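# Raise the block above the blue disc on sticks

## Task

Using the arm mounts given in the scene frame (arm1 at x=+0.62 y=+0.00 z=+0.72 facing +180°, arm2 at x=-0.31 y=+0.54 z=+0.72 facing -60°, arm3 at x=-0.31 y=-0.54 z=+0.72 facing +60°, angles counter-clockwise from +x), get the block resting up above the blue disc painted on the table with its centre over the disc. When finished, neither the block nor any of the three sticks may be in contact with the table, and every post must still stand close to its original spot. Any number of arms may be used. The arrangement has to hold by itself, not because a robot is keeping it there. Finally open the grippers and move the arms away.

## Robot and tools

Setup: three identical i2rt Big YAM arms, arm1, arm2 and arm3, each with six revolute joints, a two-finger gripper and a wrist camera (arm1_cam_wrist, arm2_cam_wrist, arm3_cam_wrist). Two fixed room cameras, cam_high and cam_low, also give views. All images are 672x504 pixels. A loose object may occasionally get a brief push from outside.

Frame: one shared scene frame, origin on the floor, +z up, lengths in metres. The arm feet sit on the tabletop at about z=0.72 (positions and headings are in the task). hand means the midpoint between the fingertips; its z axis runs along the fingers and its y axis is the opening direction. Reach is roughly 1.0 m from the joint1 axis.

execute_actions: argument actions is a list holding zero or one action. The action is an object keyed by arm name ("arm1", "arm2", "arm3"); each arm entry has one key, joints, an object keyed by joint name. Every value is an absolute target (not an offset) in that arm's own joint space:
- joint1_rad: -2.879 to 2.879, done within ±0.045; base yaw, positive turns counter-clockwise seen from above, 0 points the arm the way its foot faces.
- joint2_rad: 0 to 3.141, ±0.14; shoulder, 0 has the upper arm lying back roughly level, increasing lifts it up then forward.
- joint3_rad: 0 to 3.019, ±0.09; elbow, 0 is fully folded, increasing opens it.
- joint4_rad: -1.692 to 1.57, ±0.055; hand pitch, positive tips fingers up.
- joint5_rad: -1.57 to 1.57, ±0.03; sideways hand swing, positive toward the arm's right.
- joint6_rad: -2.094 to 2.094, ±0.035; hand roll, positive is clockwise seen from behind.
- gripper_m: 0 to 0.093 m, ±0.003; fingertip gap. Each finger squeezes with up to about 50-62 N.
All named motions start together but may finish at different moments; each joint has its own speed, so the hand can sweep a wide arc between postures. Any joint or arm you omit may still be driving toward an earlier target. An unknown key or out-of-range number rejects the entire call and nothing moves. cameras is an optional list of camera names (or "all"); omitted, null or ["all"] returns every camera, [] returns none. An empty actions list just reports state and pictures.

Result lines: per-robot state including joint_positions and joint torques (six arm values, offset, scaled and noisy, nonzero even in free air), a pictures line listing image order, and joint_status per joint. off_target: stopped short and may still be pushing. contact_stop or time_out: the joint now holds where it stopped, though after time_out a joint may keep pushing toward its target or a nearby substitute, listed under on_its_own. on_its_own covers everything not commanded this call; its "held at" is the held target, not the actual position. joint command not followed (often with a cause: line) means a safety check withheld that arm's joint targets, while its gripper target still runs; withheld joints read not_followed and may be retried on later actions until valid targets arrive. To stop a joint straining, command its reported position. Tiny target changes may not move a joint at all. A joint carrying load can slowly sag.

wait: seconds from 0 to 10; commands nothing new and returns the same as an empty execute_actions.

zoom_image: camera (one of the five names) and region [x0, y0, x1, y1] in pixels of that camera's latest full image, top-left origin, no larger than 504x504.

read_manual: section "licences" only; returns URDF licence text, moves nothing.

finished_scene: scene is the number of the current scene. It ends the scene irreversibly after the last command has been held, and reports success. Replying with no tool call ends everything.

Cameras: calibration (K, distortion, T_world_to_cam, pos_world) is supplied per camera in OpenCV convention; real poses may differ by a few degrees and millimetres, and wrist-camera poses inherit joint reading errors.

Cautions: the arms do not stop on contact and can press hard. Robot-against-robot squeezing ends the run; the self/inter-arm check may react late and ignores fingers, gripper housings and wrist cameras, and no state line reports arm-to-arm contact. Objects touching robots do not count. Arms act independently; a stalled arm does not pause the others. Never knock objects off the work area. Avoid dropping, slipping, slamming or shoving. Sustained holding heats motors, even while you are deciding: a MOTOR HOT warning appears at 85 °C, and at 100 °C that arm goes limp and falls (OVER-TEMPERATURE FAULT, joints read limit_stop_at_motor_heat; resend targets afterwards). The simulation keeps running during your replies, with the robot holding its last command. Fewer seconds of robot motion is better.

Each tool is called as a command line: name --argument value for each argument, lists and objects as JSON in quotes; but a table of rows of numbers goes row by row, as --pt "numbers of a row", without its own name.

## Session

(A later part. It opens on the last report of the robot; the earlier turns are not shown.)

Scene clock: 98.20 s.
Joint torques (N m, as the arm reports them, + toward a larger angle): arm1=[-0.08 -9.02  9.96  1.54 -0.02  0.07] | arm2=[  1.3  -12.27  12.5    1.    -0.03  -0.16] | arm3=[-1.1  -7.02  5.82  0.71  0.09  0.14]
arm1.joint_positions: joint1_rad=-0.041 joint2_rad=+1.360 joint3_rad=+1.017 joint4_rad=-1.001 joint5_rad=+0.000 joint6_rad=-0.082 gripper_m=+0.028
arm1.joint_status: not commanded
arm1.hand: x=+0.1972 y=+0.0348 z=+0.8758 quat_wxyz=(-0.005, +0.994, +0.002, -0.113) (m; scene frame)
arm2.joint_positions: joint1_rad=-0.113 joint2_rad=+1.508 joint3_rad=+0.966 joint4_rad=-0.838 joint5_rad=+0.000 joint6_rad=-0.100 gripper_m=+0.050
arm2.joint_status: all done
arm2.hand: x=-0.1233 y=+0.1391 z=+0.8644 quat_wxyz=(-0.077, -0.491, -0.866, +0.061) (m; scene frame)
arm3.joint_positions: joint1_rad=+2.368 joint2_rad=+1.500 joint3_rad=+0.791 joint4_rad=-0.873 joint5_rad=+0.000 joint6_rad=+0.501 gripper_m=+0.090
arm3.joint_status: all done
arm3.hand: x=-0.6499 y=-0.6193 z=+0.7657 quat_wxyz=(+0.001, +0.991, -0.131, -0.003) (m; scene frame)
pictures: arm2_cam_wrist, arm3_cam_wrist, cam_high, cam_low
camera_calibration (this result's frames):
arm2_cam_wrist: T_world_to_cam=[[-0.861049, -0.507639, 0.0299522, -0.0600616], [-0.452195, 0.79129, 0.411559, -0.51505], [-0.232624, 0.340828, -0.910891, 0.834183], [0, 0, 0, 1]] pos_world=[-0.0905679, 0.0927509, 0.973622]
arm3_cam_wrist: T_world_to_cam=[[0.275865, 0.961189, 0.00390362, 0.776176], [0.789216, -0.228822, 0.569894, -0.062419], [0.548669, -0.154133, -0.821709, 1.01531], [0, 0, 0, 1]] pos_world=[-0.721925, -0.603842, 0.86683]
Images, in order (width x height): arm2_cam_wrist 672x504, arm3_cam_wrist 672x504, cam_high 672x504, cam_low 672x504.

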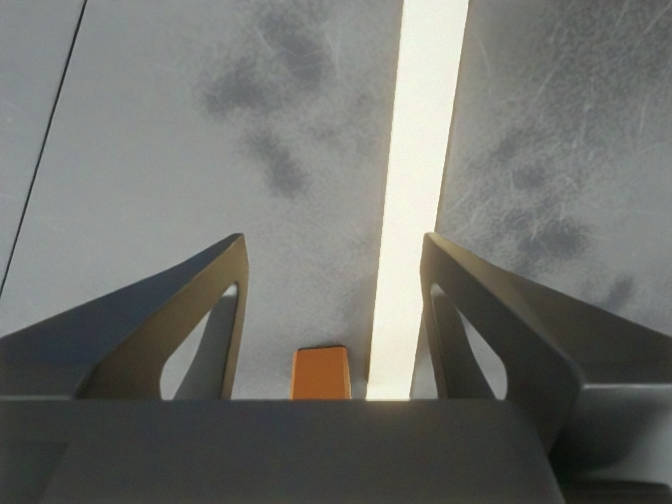

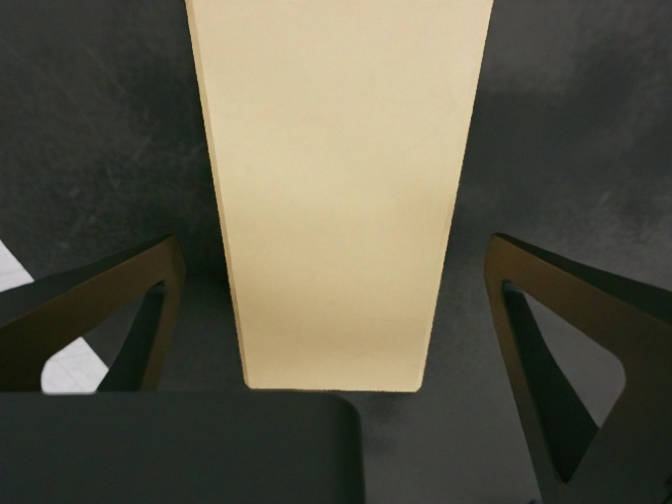

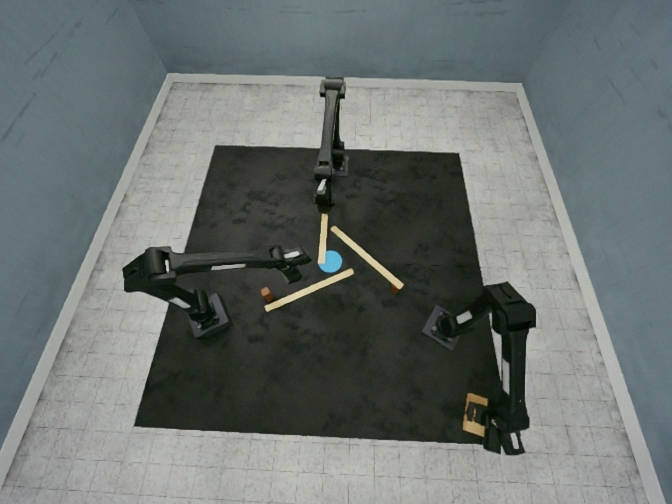

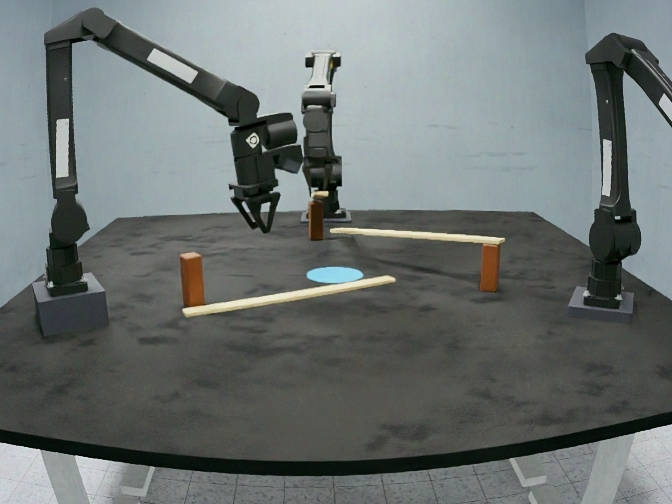

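execute_actions --actions '[]' --cameras '["cam_high", "cam_low", "arm2_cam_wrist"]'

zoom_image --camera "cam_low" --region '[160, 150, 520, 330]'

zoom_image --camera "cam_high" --region '[240, 190, 420, 325]'

Scene clock: 98.40 s.
Joint torques (N m, as the arm reports them, + toward a larger angle): arm1=[-0.02 -9.12  9.93  1.5  -0.02  0.07] | arm2=[  1.5  -12.89  12.29   1.    -0.04  -0.17] | arm3=[-1.65 -7.16  5.7   0.82  0.09  0.15]
arm1.joint_positions: joint1_rad=-0.041 joint2_rad=+1.360 joint3_rad=+1.017 joint4_rad=-1.001 joint5_rad=+0.000 joint6_rad=-0.082 gripper_m=+0.028
arm1.joint_status: not commanded
arm1.hand: x=+0.1972 y=+0.0348 z=+0.8758 quat_wxyz=(-0.005, +0.994, +0.002, -0.113) (m; scene frame)
arm2.joint_positions: joint1_rad=-0.113 joint2_rad=+1.508 joint3_rad=+0.966 joint4_rad=-0.838 joint5_rad=+0.000 joint6_rad=-0.100 gripper_m=+0.050
arm2.joint_status: all done
arm2.hand: x=-0.1233 y=+0.1391 z=+0.8644 quat_wxyz=(-0.077, -0.491, -0.866, +0.061) (m; scene frame)
arm3.joint_positions: joint1_rad=+2.368 joint2_rad=+1.500 joint3_rad=+0.791 joint4_rad=-0.873 joint5_rad=+0.000 joint6_rad=+0.501 gripper_m=+0.090
arm3.joint_status: all done
arm3.hand: x=-0.6499 y=-0.6193 z=+0.7657 quat_wxyz=(+0.001, +0.991, -0.131, -0.003) (m; scene frame)
pictures: arm2_cam_wrist, cam_high, cam_low
camera_calibration (this result's frames):
arm2_cam_wrist: T_world_to_cam=[[-0.861049, -0.507639, 0.0299522, -0.0600616], [-0.452195, 0.79129, 0.411559, -0.51505], [-0.232624, 0.340828, -0.910891, 0.834183], [0, 0, 0, 1]] pos_world=[-0.0905679, 0.0927509, 0.973622]
Images, in order (width x height): arm2_cam_wrist 672x504, cam_high 672x504, cam_low 672x504.

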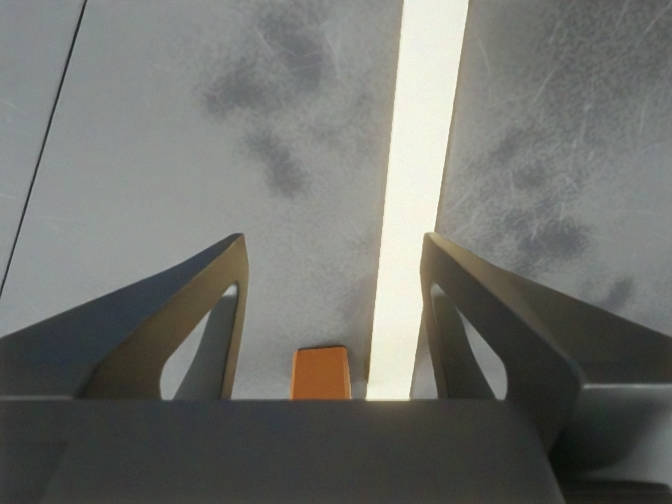

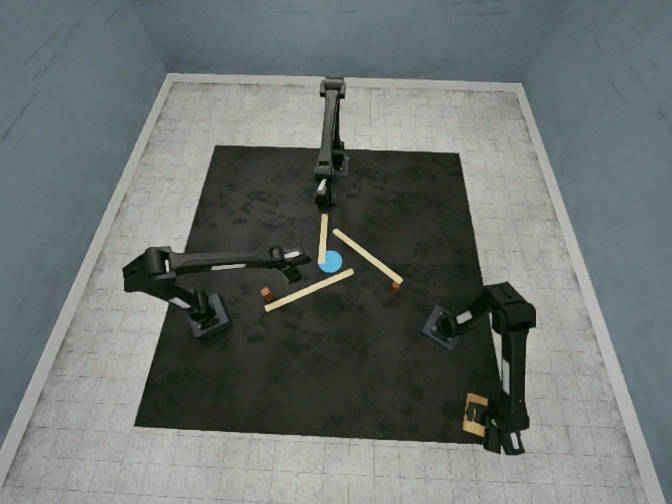

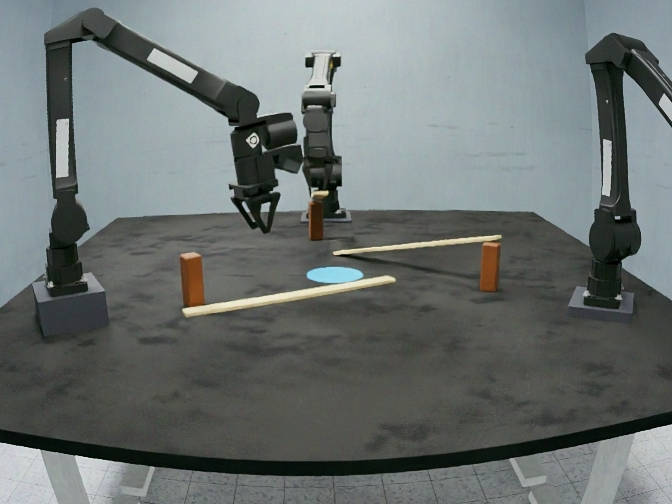

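Region (160, 150, 520, 330) of cam_low's 672x504 image, scaled by 1.400, with more detail than that image has.

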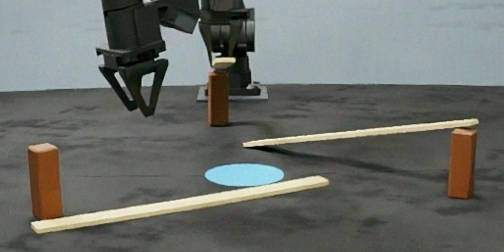

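Region (240, 190, 420, 325) of cam_high's 672x504 image, scaled by 2.800, with more detail than that image has; it fills the top 378 rows of this view, and the rest is white.

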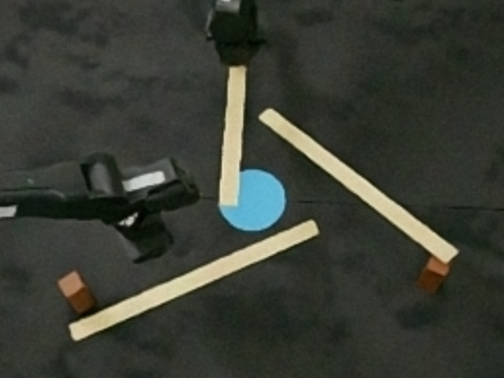

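execute_actions --actions '[]' --cameras '["cam_high", "cam_low", "arm2_cam_wrist"]'

zoom_image --camera "cam_low" --region '[160, 150, 520, 330]'

zoom_image --camera "cam_high" --region '[240, 190, 420, 325]'

Scene clock: 100.80 s.
Joint torques (N m, as the arm reports them, + toward a larger angle): arm1=[-0.04 -9.1   9.94  1.54 -0.02  0.07] | arm2=[  1.49 -12.95  12.49   1.01  -0.03  -0.13] | arm3=[-1.3  -7.18  5.8   0.8   0.1   0.12]
arm1.joint_positions: joint1_rad=-0.041 joint2_rad=+1.360 joint3_rad=+1.017 joint4_rad=-1.001 joint5_rad=+0.000 joint6_rad=-0.082 gripper_m=+0.028
arm1.joint_status: not commanded
arm1.hand: x=+0.1972 y=+0.0348 z=+0.8758 quat_wxyz=(-0.005, +0.994, +0.002, -0.113) (m; scene frame)
arm2.joint_positions: joint1_rad=-0.113 joint2_rad=+1.508 joint3_rad=+0.966 joint4_rad=-0.838 joint5_rad=+0.000 joint6_rad=-0.100 gripper_m=+0.050
arm2.joint_status: all done
arm2.hand: x=-0.1233 y=+0.1391 z=+0.8644 quat_wxyz=(-0.077, -0.491, -0.866, +0.061) (m; scene frame)
arm3.joint_positions: joint1_rad=+2.368 joint2_rad=+1.500 joint3_rad=+0.791 joint4_rad=-0.873 joint5_rad=+0.000 joint6_rad=+0.501 gripper_m=+0.090
arm3.joint_status: all done
arm3.hand: x=-0.6499 y=-0.6193 z=+0.7657 quat_wxyz=(+0.001, +0.991, -0.131, -0.003) (m; scene frame)
pictures: arm2_cam_wrist, cam_high, cam_low
camera_calibration (this result's frames):
arm2_cam_wrist: T_world_to_cam=[[-0.861049, -0.507639, 0.0299522, -0.0600616], [-0.452195, 0.79129, 0.411559, -0.51505], [-0.232624, 0.340828, -0.910891, 0.834183], [0, 0, 0, 1]] pos_world=[-0.0905679, 0.0927509, 0.973622]
Images, in order (width x height): arm2_cam_wrist 672x504, cam_high 672x504, cam_low 672x504.

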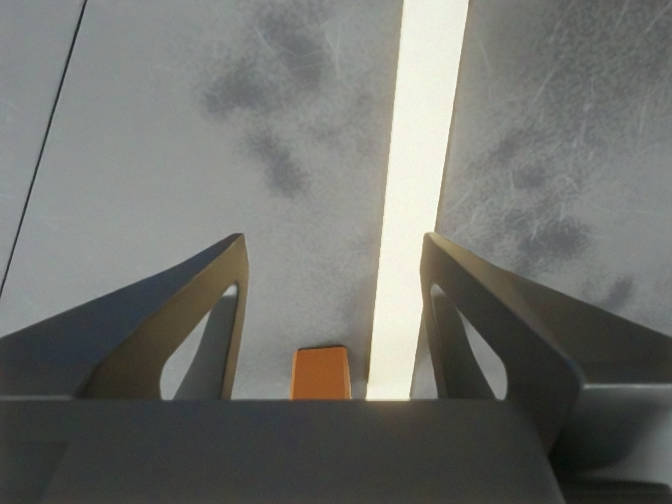

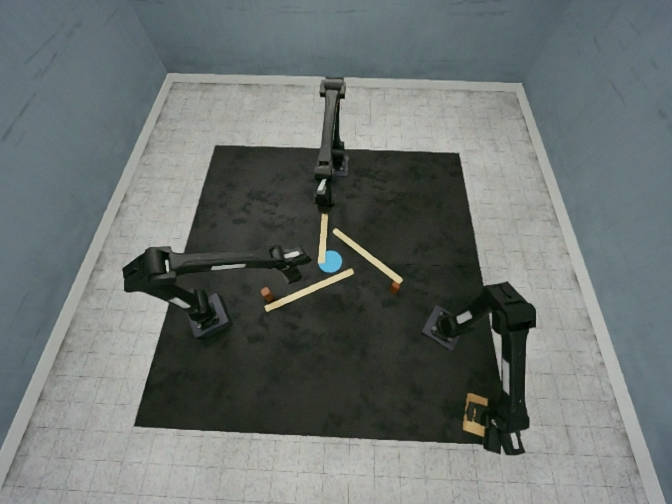

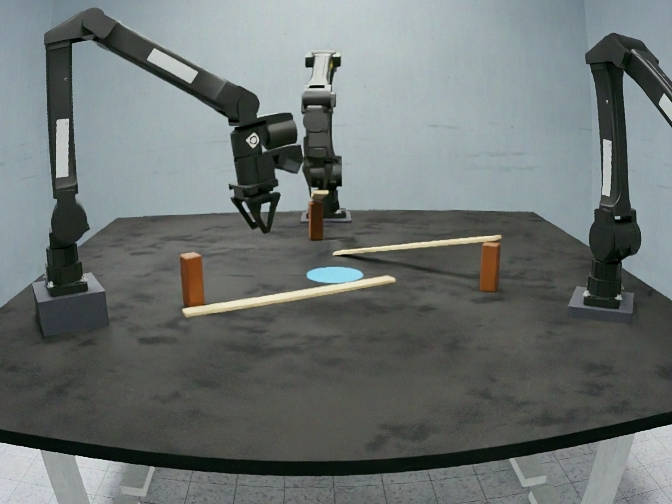

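Region (160, 150, 520, 330) of cam_low's 672x504 image, scaled by 1.400, with more detail than that image has.

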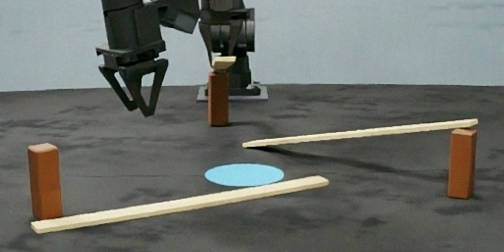

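Region (240, 190, 420, 325) of cam_high's 672x504 image, scaled by 2.800, with more detail than that image has; it fills the top 378 rows of this view, and the rest is white.

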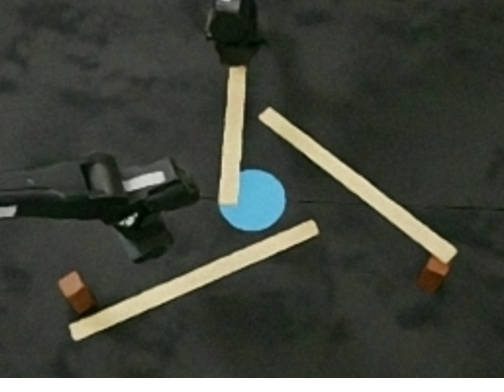

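zoom_image --camera "arm2_cam_wrist" --region '[230, 300, 450, 410]'

zoom_image --camera "cam_high" --region '[370, 260, 420, 305]'

zoom_image --camera "cam_low" --region '[440, 215, 520, 300]'

zoom_image --camera "cam_high" --region '[250, 260, 360, 320]'

Region (230, 300, 450, 410) of arm2_cam_wrist's 672x504 image, scaled by 2.291, with more detail than that image has.

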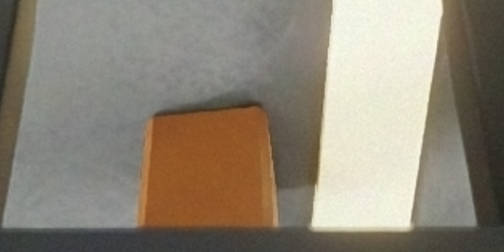

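Region (370, 260, 420, 305) of cam_high's 672x504 image, scaled by 10.080, with more detail than that image has; it fills the top 454 rows of this view, and the rest is white.

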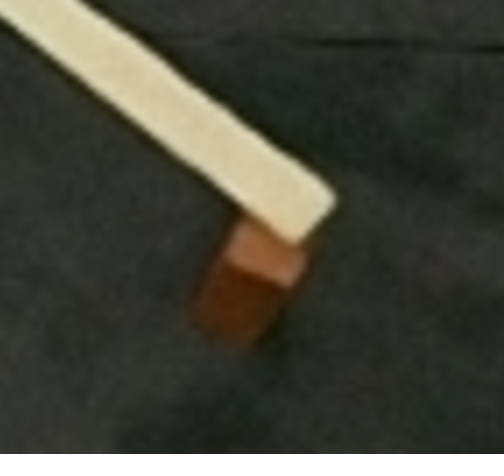

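Region (440, 215, 520, 300) of cam_low's 672x504 image, scaled by 5.929, with more detail than that image has; it fills the left 474 columns of this view, and the rest is white.

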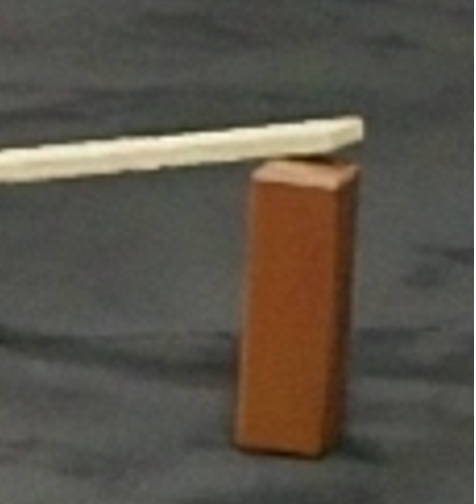

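Region (250, 260, 360, 320) of cam_high's 672x504 image, scaled by 4.582, with more detail than that image has; it fills the top 275 rows of this view, and the rest is white.

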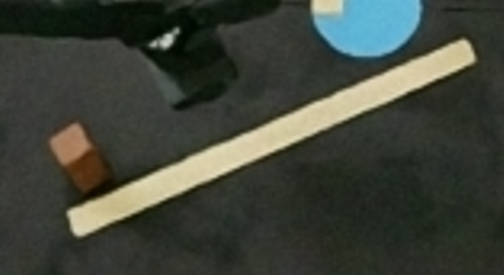

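execute_actions --actions '[{"arm2": {"joints": {"joint1_rad": -0.24, "joint2_rad": 1.652, "joint3_rad": 0.878, "joint4_rad": -0.763, "joint6_rad": -0.188, "gripper_m": 0.06}}, "arm3": {"joints": {"joint1_rad": -0.177, "joint2_rad": 1.44, "joint3_rad": 1.185, "joint4_rad": -1.32, "joint6_rad": 0.02, "gripper_m": 0.07}}}]' --cameras '["cam_high", "cam_low", "arm3_cam_wrist", "arm2_cam_wrist"]'

Scene clock: 111.03 s.
Joint torques (N m, as the arm reports them, + toward a larger angle): arm1=[-0.05 -9.14  9.93  1.53 -0.02  0.07] | arm2=[  2.66 -14.15   8.12   0.34  -0.07  -0.15] | arm3=[ -0.05 -11.26   9.44  -0.14   0.07  -0.19]
arm1.joint_positions: joint1_rad=-0.041 joint2_rad=+1.360 joint3_rad=+1.017 joint4_rad=-1.001 joint5_rad=+0.000 joint6_rad=-0.082 gripper_m=+0.028
arm1.joint_status: not commanded
arm1.hand: x=+0.1972 y=+0.0348 z=+0.8758 quat_wxyz=(-0.005, +0.994, +0.002, -0.113) (m; scene frame)
arm2.joint_positions: joint1_rad=-0.248 joint2_rad=+1.660 joint3_rad=+0.862 joint4_rad=-0.770 joint5_rad=+0.000 joint6_rad=-0.179 gripper_m=+0.060
arm2.joint_status: all done
arm2.hand: x=-0.1941 y=+0.1641 z=+0.7727 quat_wxyz=(+0.000, -0.518, -0.855, +0.006) (m; scene frame)
arm3.joint_positions: joint1_rad=-0.183 joint2_rad=+1.461 joint3_rad=+1.156 joint4_rad=-1.312 joint5_rad=+0.000 joint6_rad=+0.034 gripper_m=+0.070
arm3.joint_status: all done
arm3.hand: x=-0.0367 y=-0.2410 z=+0.8905 quat_wxyz=(+0.029, +0.387, -0.921, +0.008) (m; scene frame)
pictures: arm2_cam_wrist, arm3_cam_wrist, cam_high, cam_low
camera_calibration (this result's frames):
arm2_cam_wrist: T_world_to_cam=[[-0.887339, -0.460958, 0.0121508, -0.104578], [-0.37116, 0.72962, 0.574365, -0.629076], [-0.273624, 0.505147, -0.818509, 0.619367], [0, 0, 0, 1]] pos_world=[-0.156811, 0.0979091, 0.869547]
arm3_cam_wrist: T_world_to_cam=[[0.702215, -0.711965, -0.00107996, -0.140309], [-0.557267, -0.550578, 0.621545, -0.703846], [-0.443113, -0.435856, -0.783378, 0.701239], [0, 0, 0, 1]] pos_world=[0.0170243, -0.181778, 0.986655]
Images, in order (width x height): arm2_cam_wrist 672x504, arm3_cam_wrist 672x504, cam_high 672x504, cam_low 672x504.

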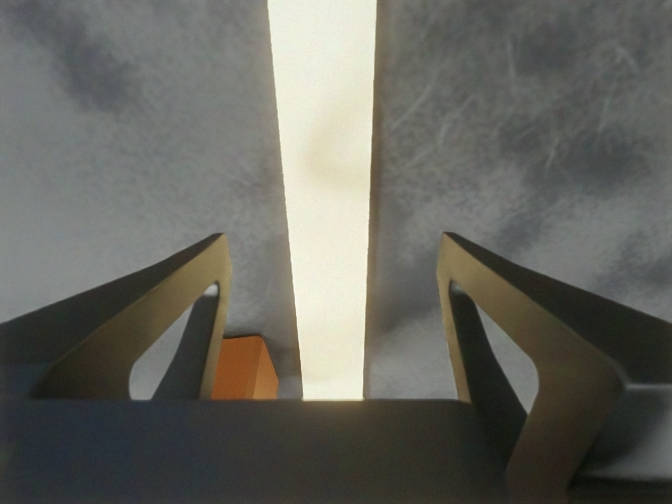

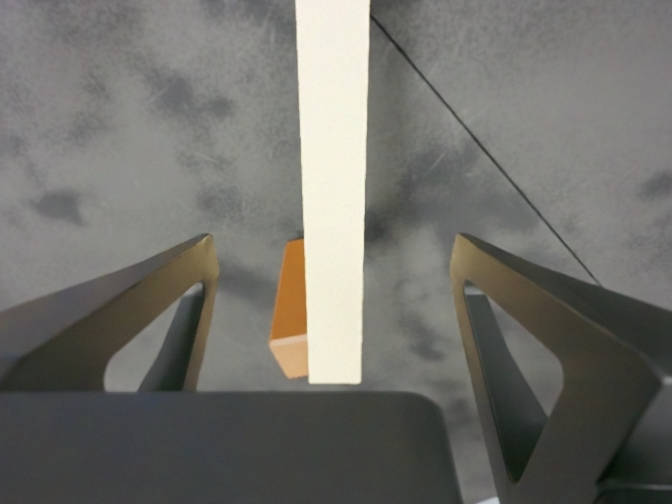

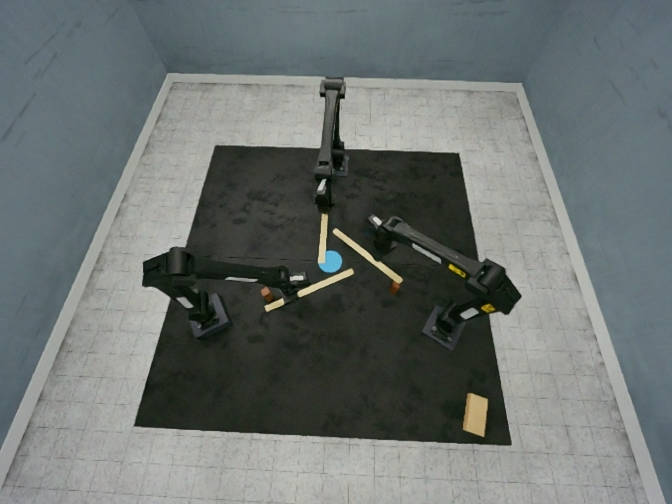

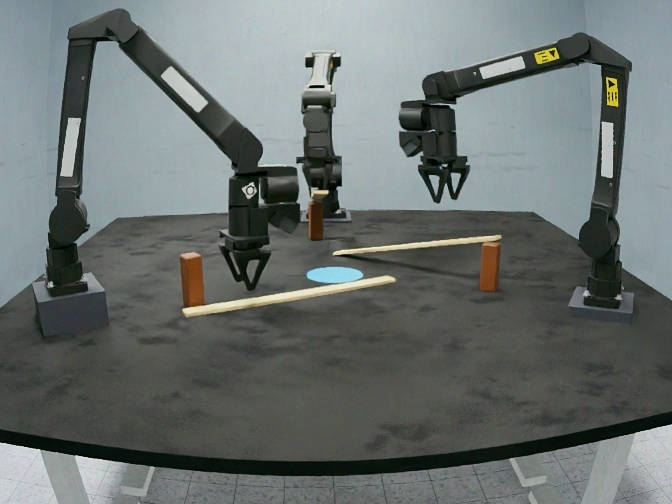

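zoom_image --camera "arm3_cam_wrist" --region '[230, 220, 430, 400]'

zoom_image --camera "arm2_cam_wrist" --region '[180, 300, 400, 410]'

Region (230, 220, 430, 400) of arm3_cam_wrist's 672x504 image, scaled by 2.520, with more detail than that image has; it fills the top 454 rows of this view, and the rest is white.

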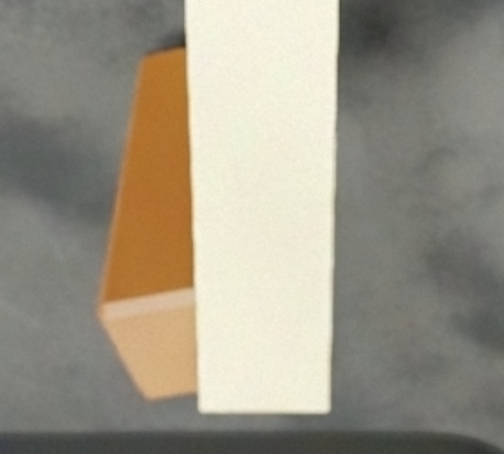

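Region (180, 300, 400, 410) of arm2_cam_wrist's 672x504 image, scaled by 2.291, with more detail than that image has.

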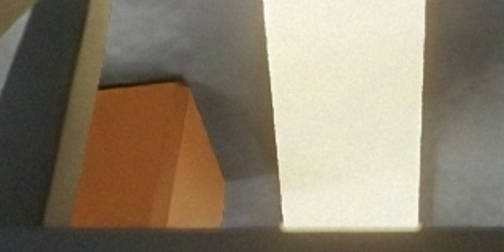

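execute_actions --actions '[{"arm2": {"joints": {"joint2_rad": 1.752, "joint3_rad": 0.842, "joint4_rad": -0.64}}, "arm3": {"joints": {"joint2_rad": 1.614, "joint3_rad": 1.078, "joint4_rad": -1.134}}}]' --cameras '["cam_low", "arm3_cam_wrist", "arm2_cam_wrist"]'

zoom_image --camera "cam_low" --region '[160, 180, 520, 330]'

Scene clock: 114.77 s.
Joint torques (N m, as the arm reports them, + toward a larger angle): arm1=[-0.04 -9.1   9.92  1.53 -0.02  0.07] | arm2=[  2.32 -13.8    5.78   0.6   -0.09  -0.11] | arm3=[  0.39 -12.29   6.86   0.34   0.03  -0.17]
arm1.joint_positions: joint1_rad=-0.041 joint2_rad=+1.360 joint3_rad=+1.017 joint4_rad=-1.001 joint5_rad=+0.000 joint6_rad=-0.082 gripper_m=+0.028
arm1.joint_status: not commanded
arm1.hand: x=+0.1972 y=+0.0348 z=+0.8758 quat_wxyz=(-0.005, +0.994, +0.002, -0.113) (m; scene frame)
arm2.joint_positions: joint1_rad=-0.248 joint2_rad=+1.752 joint3_rad=+0.842 joint4_rad=-0.653 joint5_rad=+0.000 joint6_rad=-0.179 gripper_m=+0.060
arm2.joint_status: all done
arm2.hand: x=-0.1934 y=+0.1611 z=+0.7339 quat_wxyz=(-0.003, -0.518, -0.856, +0.008) (m; scene frame)
arm3.joint_positions: joint1_rad=-0.183 joint2_rad=+1.632 joint3_rad=+1.069 joint4_rad=-1.142 joint5_rad=+0.000 joint6_rad=+0.034 gripper_m=+0.070
arm3.joint_status: all done
arm3.hand: x=-0.0369 y=-0.2398 z=+0.7931 quat_wxyz=(+0.069, +0.387, -0.919, +0.026) (m; scene frame)
pictures: arm2_cam_wrist, arm3_cam_wrist, cam_low
camera_calibration (this result's frames):
arm2_cam_wrist: T_world_to_cam=[[-0.886985, -0.461611, 0.0131605, -0.105415], [-0.372727, 0.732438, 0.569744, -0.6016], [-0.272639, 0.500449, -0.821717, 0.592592], [0, 0, 0, 1]] pos_world=[-0.15617, 0.0954115, 0.831088]
arm3_cam_wrist: T_world_to_cam=[[0.702911, -0.711269, 0.00340697, -0.142769], [-0.517833, -0.508453, 0.687986, -0.683936], [-0.487611, -0.485357, -0.725716, 0.566172], [0, 0, 0, 1]] pos_world=[0.0222615, -0.1745, 0.881905]
Images, in order (width x height): arm2_cam_wrist 672x504, arm3_cam_wrist 672x504, cam_low 672x504.

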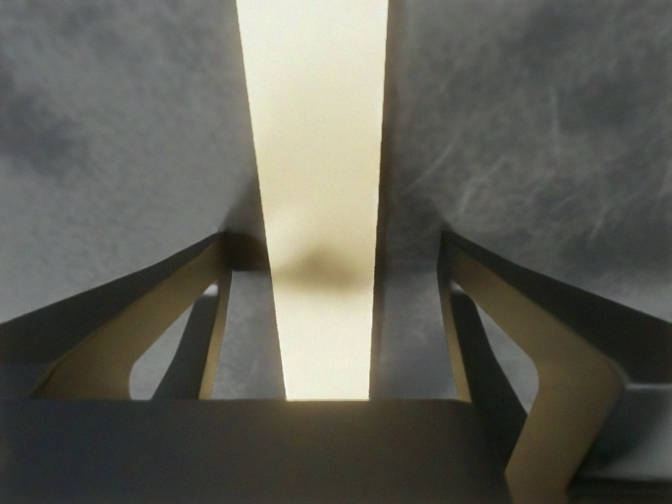

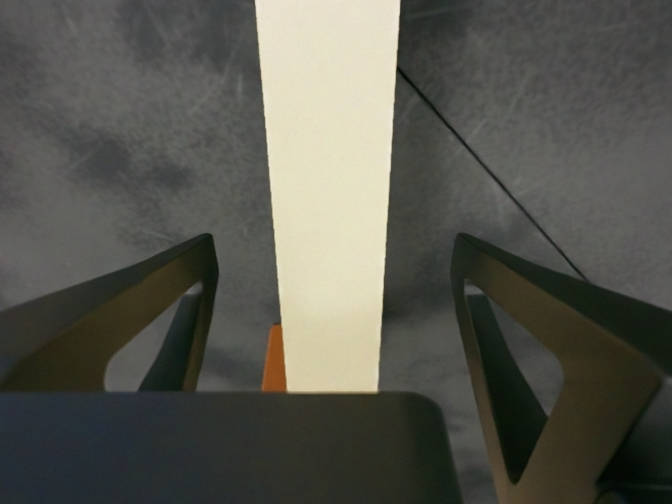

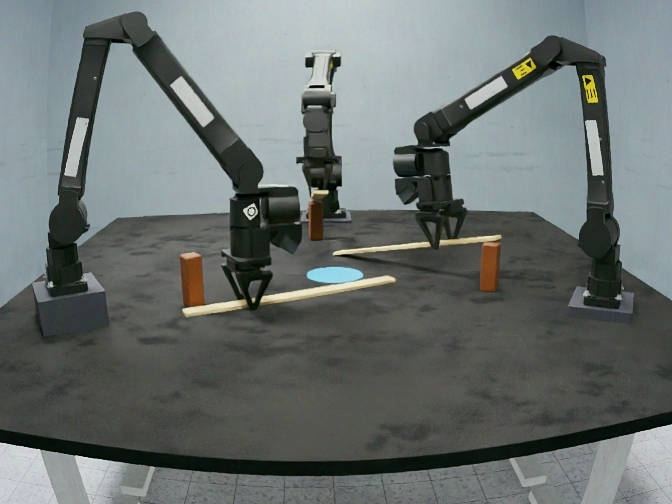

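Region (160, 180, 520, 330) of cam_low's 672x504 image, scaled by 1.400, with more detail than that image has; it fills the top 210 rows of this view, and the rest is white.

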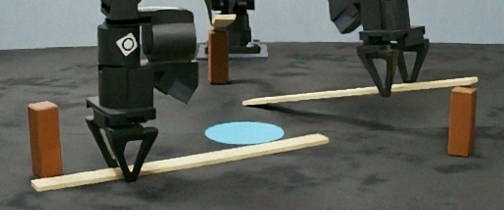

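zoom_image --camera "cam_low" --region '[210, 260, 290, 320]'

zoom_image --camera "cam_low" --region '[400, 205, 500, 265]'

Region (210, 260, 290, 320) of cam_low's 672x504 image, scaled by 6.300, with more detail than that image has; it fills the top 378 rows of this view, and the rest is white.

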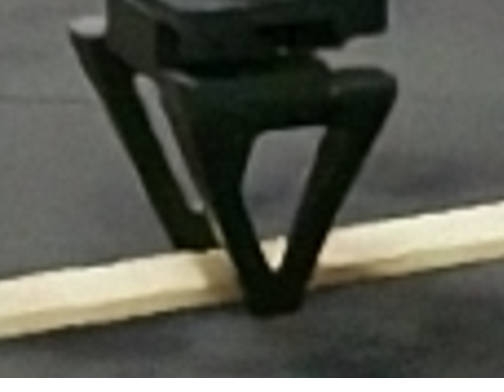

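Region (400, 205, 500, 265) of cam_low's 672x504 image, scaled by 5.040, with more detail than that image has; it fills the top 302 rows of this view, and the rest is white.

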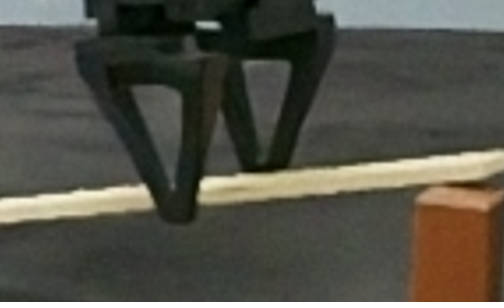

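execute_actions --actions '[{"arm2": {"joints": {"joint2_rad": 1.761, "gripper_m": 0.02}}, "arm3": {"joints": {"gripper_m": 0.02}}}]' --cameras '["cam_low", "arm3_cam_wrist", "arm2_cam_wrist"]'

Scene clock: 116.47 s.
Joint torques (N m, as the arm reports them, + toward a larger angle): arm1=[-0.04 -9.14  9.94  1.52 -0.02  0.07] | arm2=[  2.46 -13.33   5.9    0.43  -0.07  -0.17] | arm3=[ -0.07 -12.38   6.86   0.5    0.05  -0.15]
arm1.joint_positions: joint1_rad=-0.041 joint2_rad=+1.360 joint3_rad=+1.017 joint4_rad=-1.001 joint5_rad=+0.000 joint6_rad=-0.082 gripper_m=+0.028
arm1.joint_status: not commanded
arm1.hand: x=+0.1972 y=+0.0348 z=+0.8758 quat_wxyz=(-0.005, +0.994, +0.002, -0.113) (m; scene frame)
arm2.joint_positions: joint1_rad=-0.248 joint2_rad=+1.752 joint3_rad=+0.842 joint4_rad=-0.653 joint5_rad=+0.000 joint6_rad=-0.180 gripper_m=+0.028
arm2.joint_status: gripper_m off_target (ended at +0.028, target +0.020); the others done
arm2.hand: x=-0.1934 y=+0.1611 z=+0.7339 quat_wxyz=(-0.003, -0.517, -0.856, +0.008) (m; scene frame)
arm3.joint_positions: joint1_rad=-0.183 joint2_rad=+1.632 joint3_rad=+1.069 joint4_rad=-1.142 joint5_rad=+0.000 joint6_rad=+0.034 gripper_m=+0.028
arm3.joint_status: gripper_m off_target (ended at +0.028, target +0.020)
arm3.hand: x=-0.0369 y=-0.2398 z=+0.7931 quat_wxyz=(+0.069, +0.387, -0.919, +0.026) (m; scene frame)
pictures: arm2_cam_wrist, arm3_cam_wrist, cam_low
camera_calibration (this result's frames):
arm2_cam_wrist: T_world_to_cam=[[-0.886809, -0.461949, 0.0131654, -0.10533], [-0.373003, 0.732295, 0.569748, -0.601633], [-0.272835, 0.500347, -0.821714, 0.592569], [0, 0, 0, 1]] pos_world=[-0.156145, 0.0954256, 0.831088]
arm3_cam_wrist: T_world_to_cam=[[0.703448, -0.710739, 0.00329518, -0.142533], [-0.517396, -0.508899, 0.687985, -0.684026], [-0.487301, -0.485667, -0.725717, 0.566111], [0, 0, 0, 1]] pos_world=[0.0222191, -0.174463, 0.881905]
Images, in order (width x height): arm2_cam_wrist 672x504, arm3_cam_wrist 672x504, cam_low 672x504.

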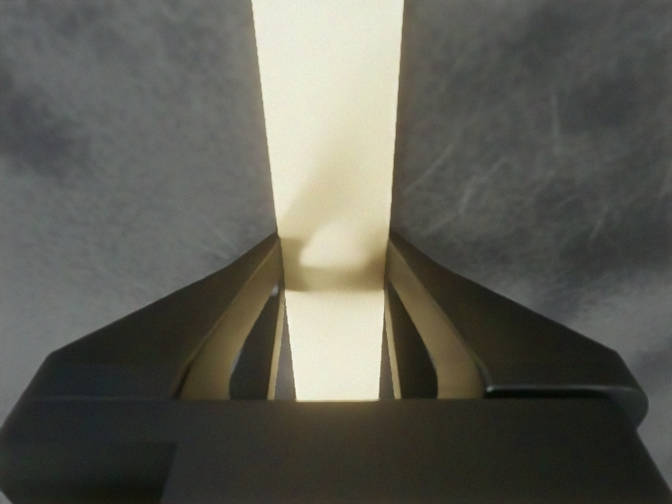

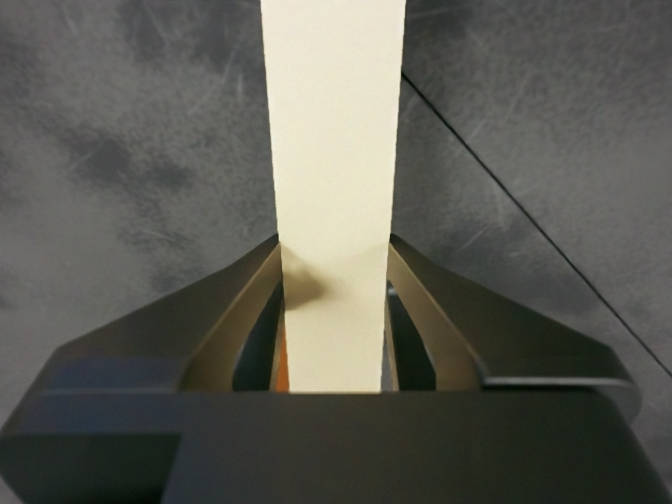

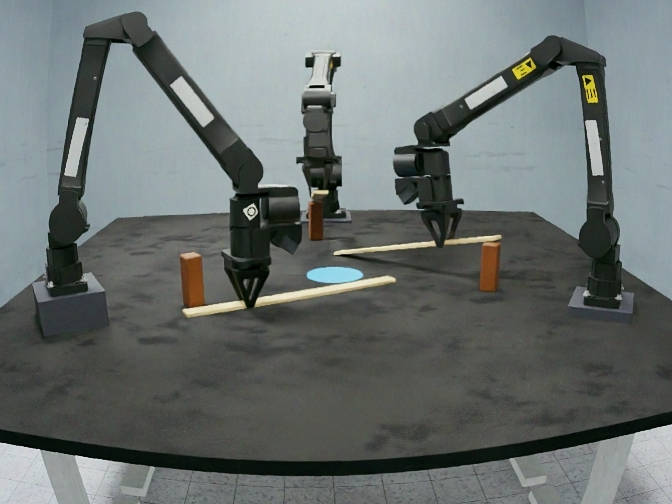

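execute_actions --actions '[{"arm1": {"joints": {"joint1_rad": -0.16}}, "arm2": {"joints": {"joint2_rad": 1.41}}, "arm3": {"joints": {"joint2_rad": 1.24}}}]' --cameras '["cam_high", "cam_low", "arm2_cam_wrist"]'

zoom_image --camera "cam_high" --region '[240, 160, 440, 325]'

Scene clock: 127.13 s.
Joint torques (N m, as the arm reports them, + toward a larger angle): arm1=[ 0.57 -9.19  9.93  1.53 -0.02  0.06] | arm2=[  2.18 -11.23   9.47   1.08  -0.04  -0.16] | arm3=[ 0.14 -6.23  8.54  1.08  0.02 -0.18]
arm1.joint_positions: joint1_rad=-0.163 joint2_rad=+1.360 joint3_rad=+1.017 joint4_rad=-1.001 joint5_rad=+0.000 joint6_rad=-0.082 gripper_m=+0.028
arm1.joint_status: all done
arm1.hand: x=+0.2044 y=+0.0857 z=+0.8754 quat_wxyz=(-0.012, +0.992, -0.059, -0.112) (m; scene frame)
arm2.joint_positions: joint1_rad=-0.248 joint2_rad=+1.401 joint3_rad=+0.833 joint4_rad=-0.653 joint5_rad=+0.000 joint6_rad=-0.180 gripper_m=+0.028
arm2.joint_status: all done
arm2.hand: x=-0.1811 y=+0.1259 z=+0.8696 quat_wxyz=(-0.130, -0.509, -0.843, +0.121) (m; scene frame)
arm3.joint_positions: joint1_rad=-0.183 joint2_rad=+1.228 joint3_rad=+1.069 joint4_rad=-1.142 joint5_rad=+0.000 joint6_rad=+0.034 gripper_m=+0.028
arm3.joint_status: all done
arm3.hand: x=-0.0356 y=-0.2407 z=+0.9487 quat_wxyz=(-0.114, +0.384, -0.914, -0.058) (m; scene frame)
pictures: arm2_cam_wrist, cam_high, cam_low
camera_calibration (this result's frames):
arm2_cam_wrist: T_world_to_cam=[[-0.88981, -0.450612, 0.0720252, -0.165639], [-0.41856, 0.868803, 0.264552, -0.408682], [-0.181786, 0.205254, -0.961678, 0.900404], [0, 0, 0, 1]] pos_world=[-0.154764, 0.0956139, 0.985946]
Images, in order (width x height): arm2_cam_wrist 672x504, cam_high 672x504, cam_low 672x504.

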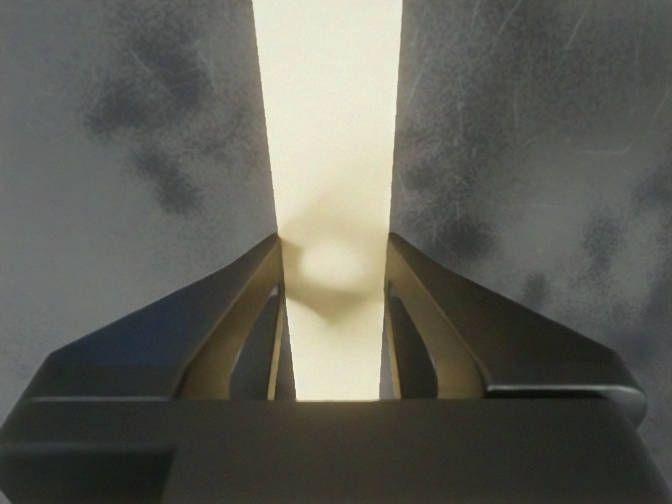

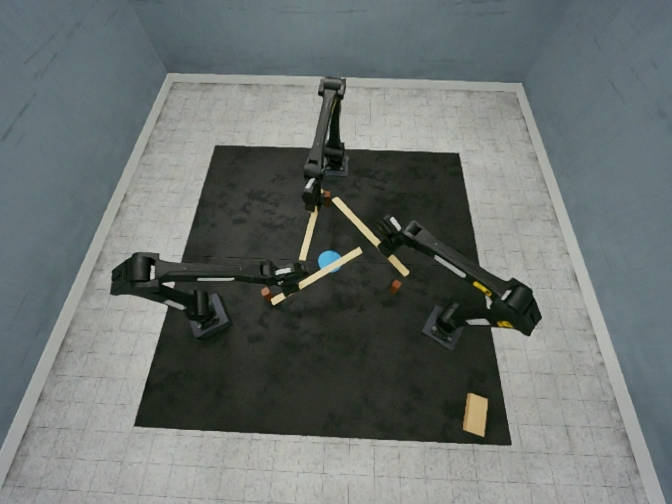

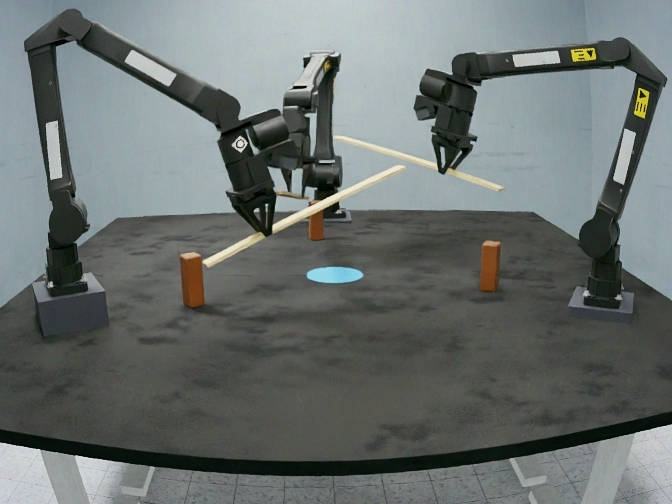

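Region (240, 160, 440, 325) of cam_high's 672x504 image, scaled by 2.520, with more detail than that image has; it fills the top 416 rows of this view, and the rest is white.

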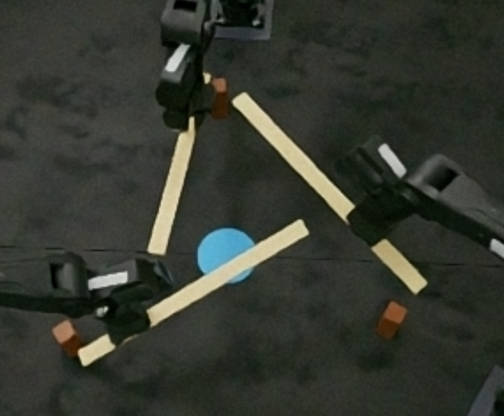

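zoom_image --camera "cam_high" --region '[295, 175, 350, 225]'

zoom_image --camera "cam_low" --region '[260, 160, 360, 245]'

Region (295, 175, 350, 225) of cam_high's 672x504 image, scaled by 9.164, with more detail than that image has; it fills the top 458 rows of this view, and the rest is white.

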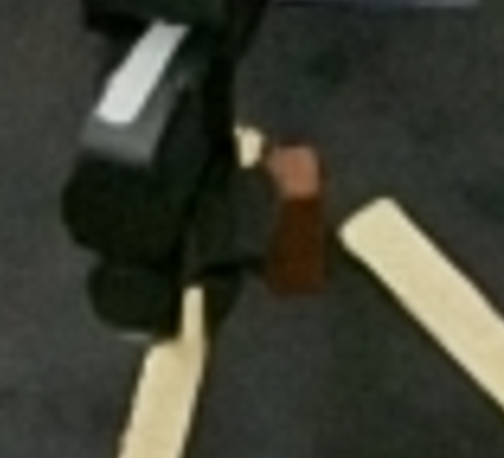

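Region (260, 160, 360, 245) of cam_low's 672x504 image, scaled by 5.040, with more detail than that image has; it fills the top 428 rows of this view, and the rest is white.

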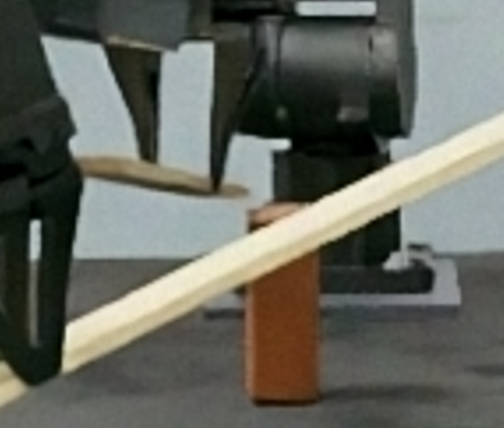

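execute_actions --actions '[{"arm1": {"joints": {"joint4_rad": -1.022}}, "arm2": {"joints": {"joint1_rad": -0.38, "joint3_rad": 0.905, "joint4_rad": -0.853, "joint6_rad": -0.05}}, "arm3": {"joints": {"joint1_rad": -0.057, "joint2_rad": 1.263, "joint3_rad": 0.855, "joint4_rad": -0.843, "joint6_rad": -0.066}}}]' --cameras '["cam_high", "cam_low"]'

zoom_image --camera "cam_high" --region '[240, 175, 430, 325]'

zoom_image --camera "cam_low" --region '[440, 205, 520, 265]'

Scene clock: 129.97 s.
Joint torques (N m, as the arm reports them, + toward a larger angle): arm1=[ 0.59 -9.09  9.93  0.29 -0.02  0.06] | arm2=[  2.7  -10.1   12.01  -0.09  -0.04   0.05] | arm3=[-1.1  -6.77  8.26  1.5   0.04 -0.17]
arm1.joint_positions: joint1_rad=-0.163 joint2_rad=+1.360 joint3_rad=+1.017 joint4_rad=-1.008 joint5_rad=+0.000 joint6_rad=-0.082 gripper_m=+0.028
arm1.joint_status: all done
arm1.hand: x=+0.2061 y=+0.0854 z=+0.8750 quat_wxyz=(-0.011, +0.992, -0.059, -0.109) (m; scene frame)
arm2.joint_positions: joint1_rad=-0.388 joint2_rad=+1.401 joint3_rad=+0.864 joint4_rad=-0.842 joint5_rad=+0.001 joint6_rad=-0.059 gripper_m=+0.028
arm2.joint_status: all done
arm2.hand: x=-0.2452 y=+0.1434 z=+0.8690 quat_wxyz=(-0.071, -0.621, -0.778, +0.069) (m; scene frame)
arm3.joint_positions: joint1_rad=-0.048 joint2_rad=+1.263 joint3_rad=+0.843 joint4_rad=-0.859 joint5_rad=+0.000 joint6_rad=-0.052 gripper_m=+0.028
arm3.joint_status: all done
arm3.hand: x=-0.0845 y=-0.2152 z=+0.8581 quat_wxyz=(-0.123, +0.481, -0.865, -0.067) (m; scene frame)
pictures: cam_high, cam_low
Images, in order (width x height): cam_high 672x504, cam_low 672x504.

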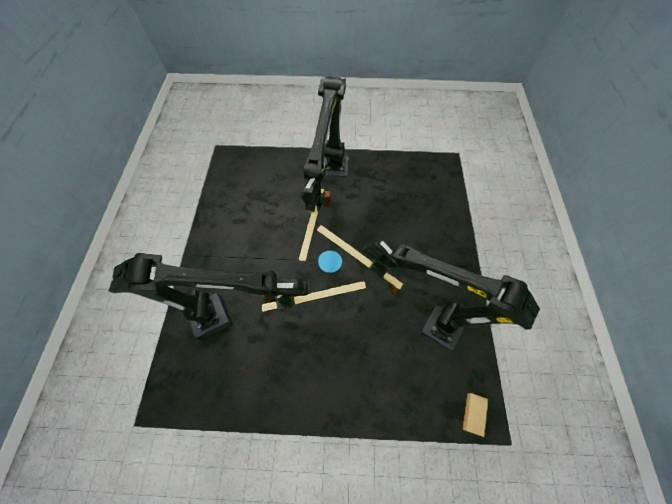

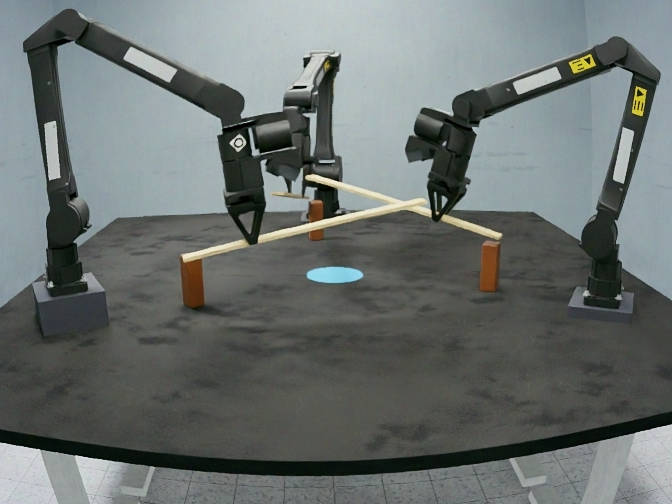

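Region (240, 175, 430, 325) of cam_high's 672x504 image, scaled by 2.653, with more detail than that image has; it fills the top 398 rows of this view, and the rest is white.

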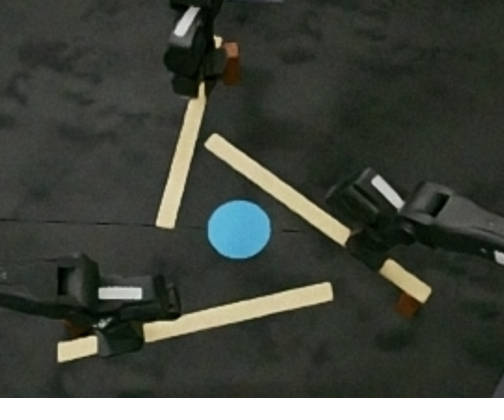

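Region (440, 205, 520, 265) of cam_low's 672x504 image, scaled by 6.300, with more detail than that image has; it fills the top 378 rows of this view, and the rest is white.

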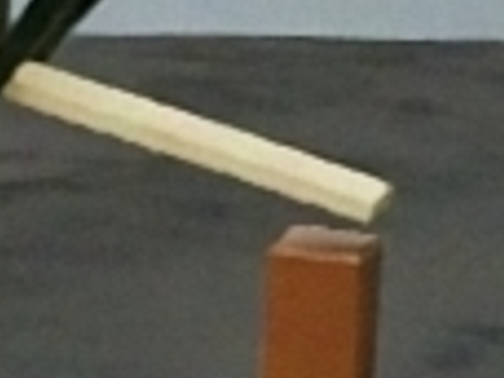

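zoom_image --camera "cam_low" --region '[260, 160, 440, 250]'

zoom_image --camera "cam_low" --region '[265, 165, 345, 215]'

Region (260, 160, 440, 250) of cam_low's 672x504 image, scaled by 2.800, with more detail than that image has.

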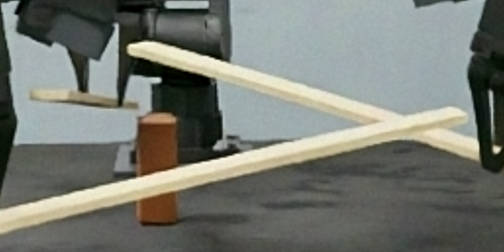

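Region (265, 165, 345, 215) of cam_low's 672x504 image, scaled by 6.300, with more detail than that image has; it fills the top 315 rows of this view, and the rest is white.

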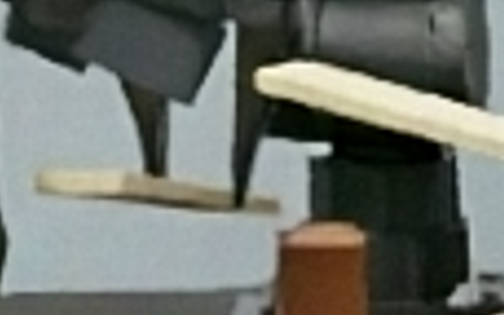

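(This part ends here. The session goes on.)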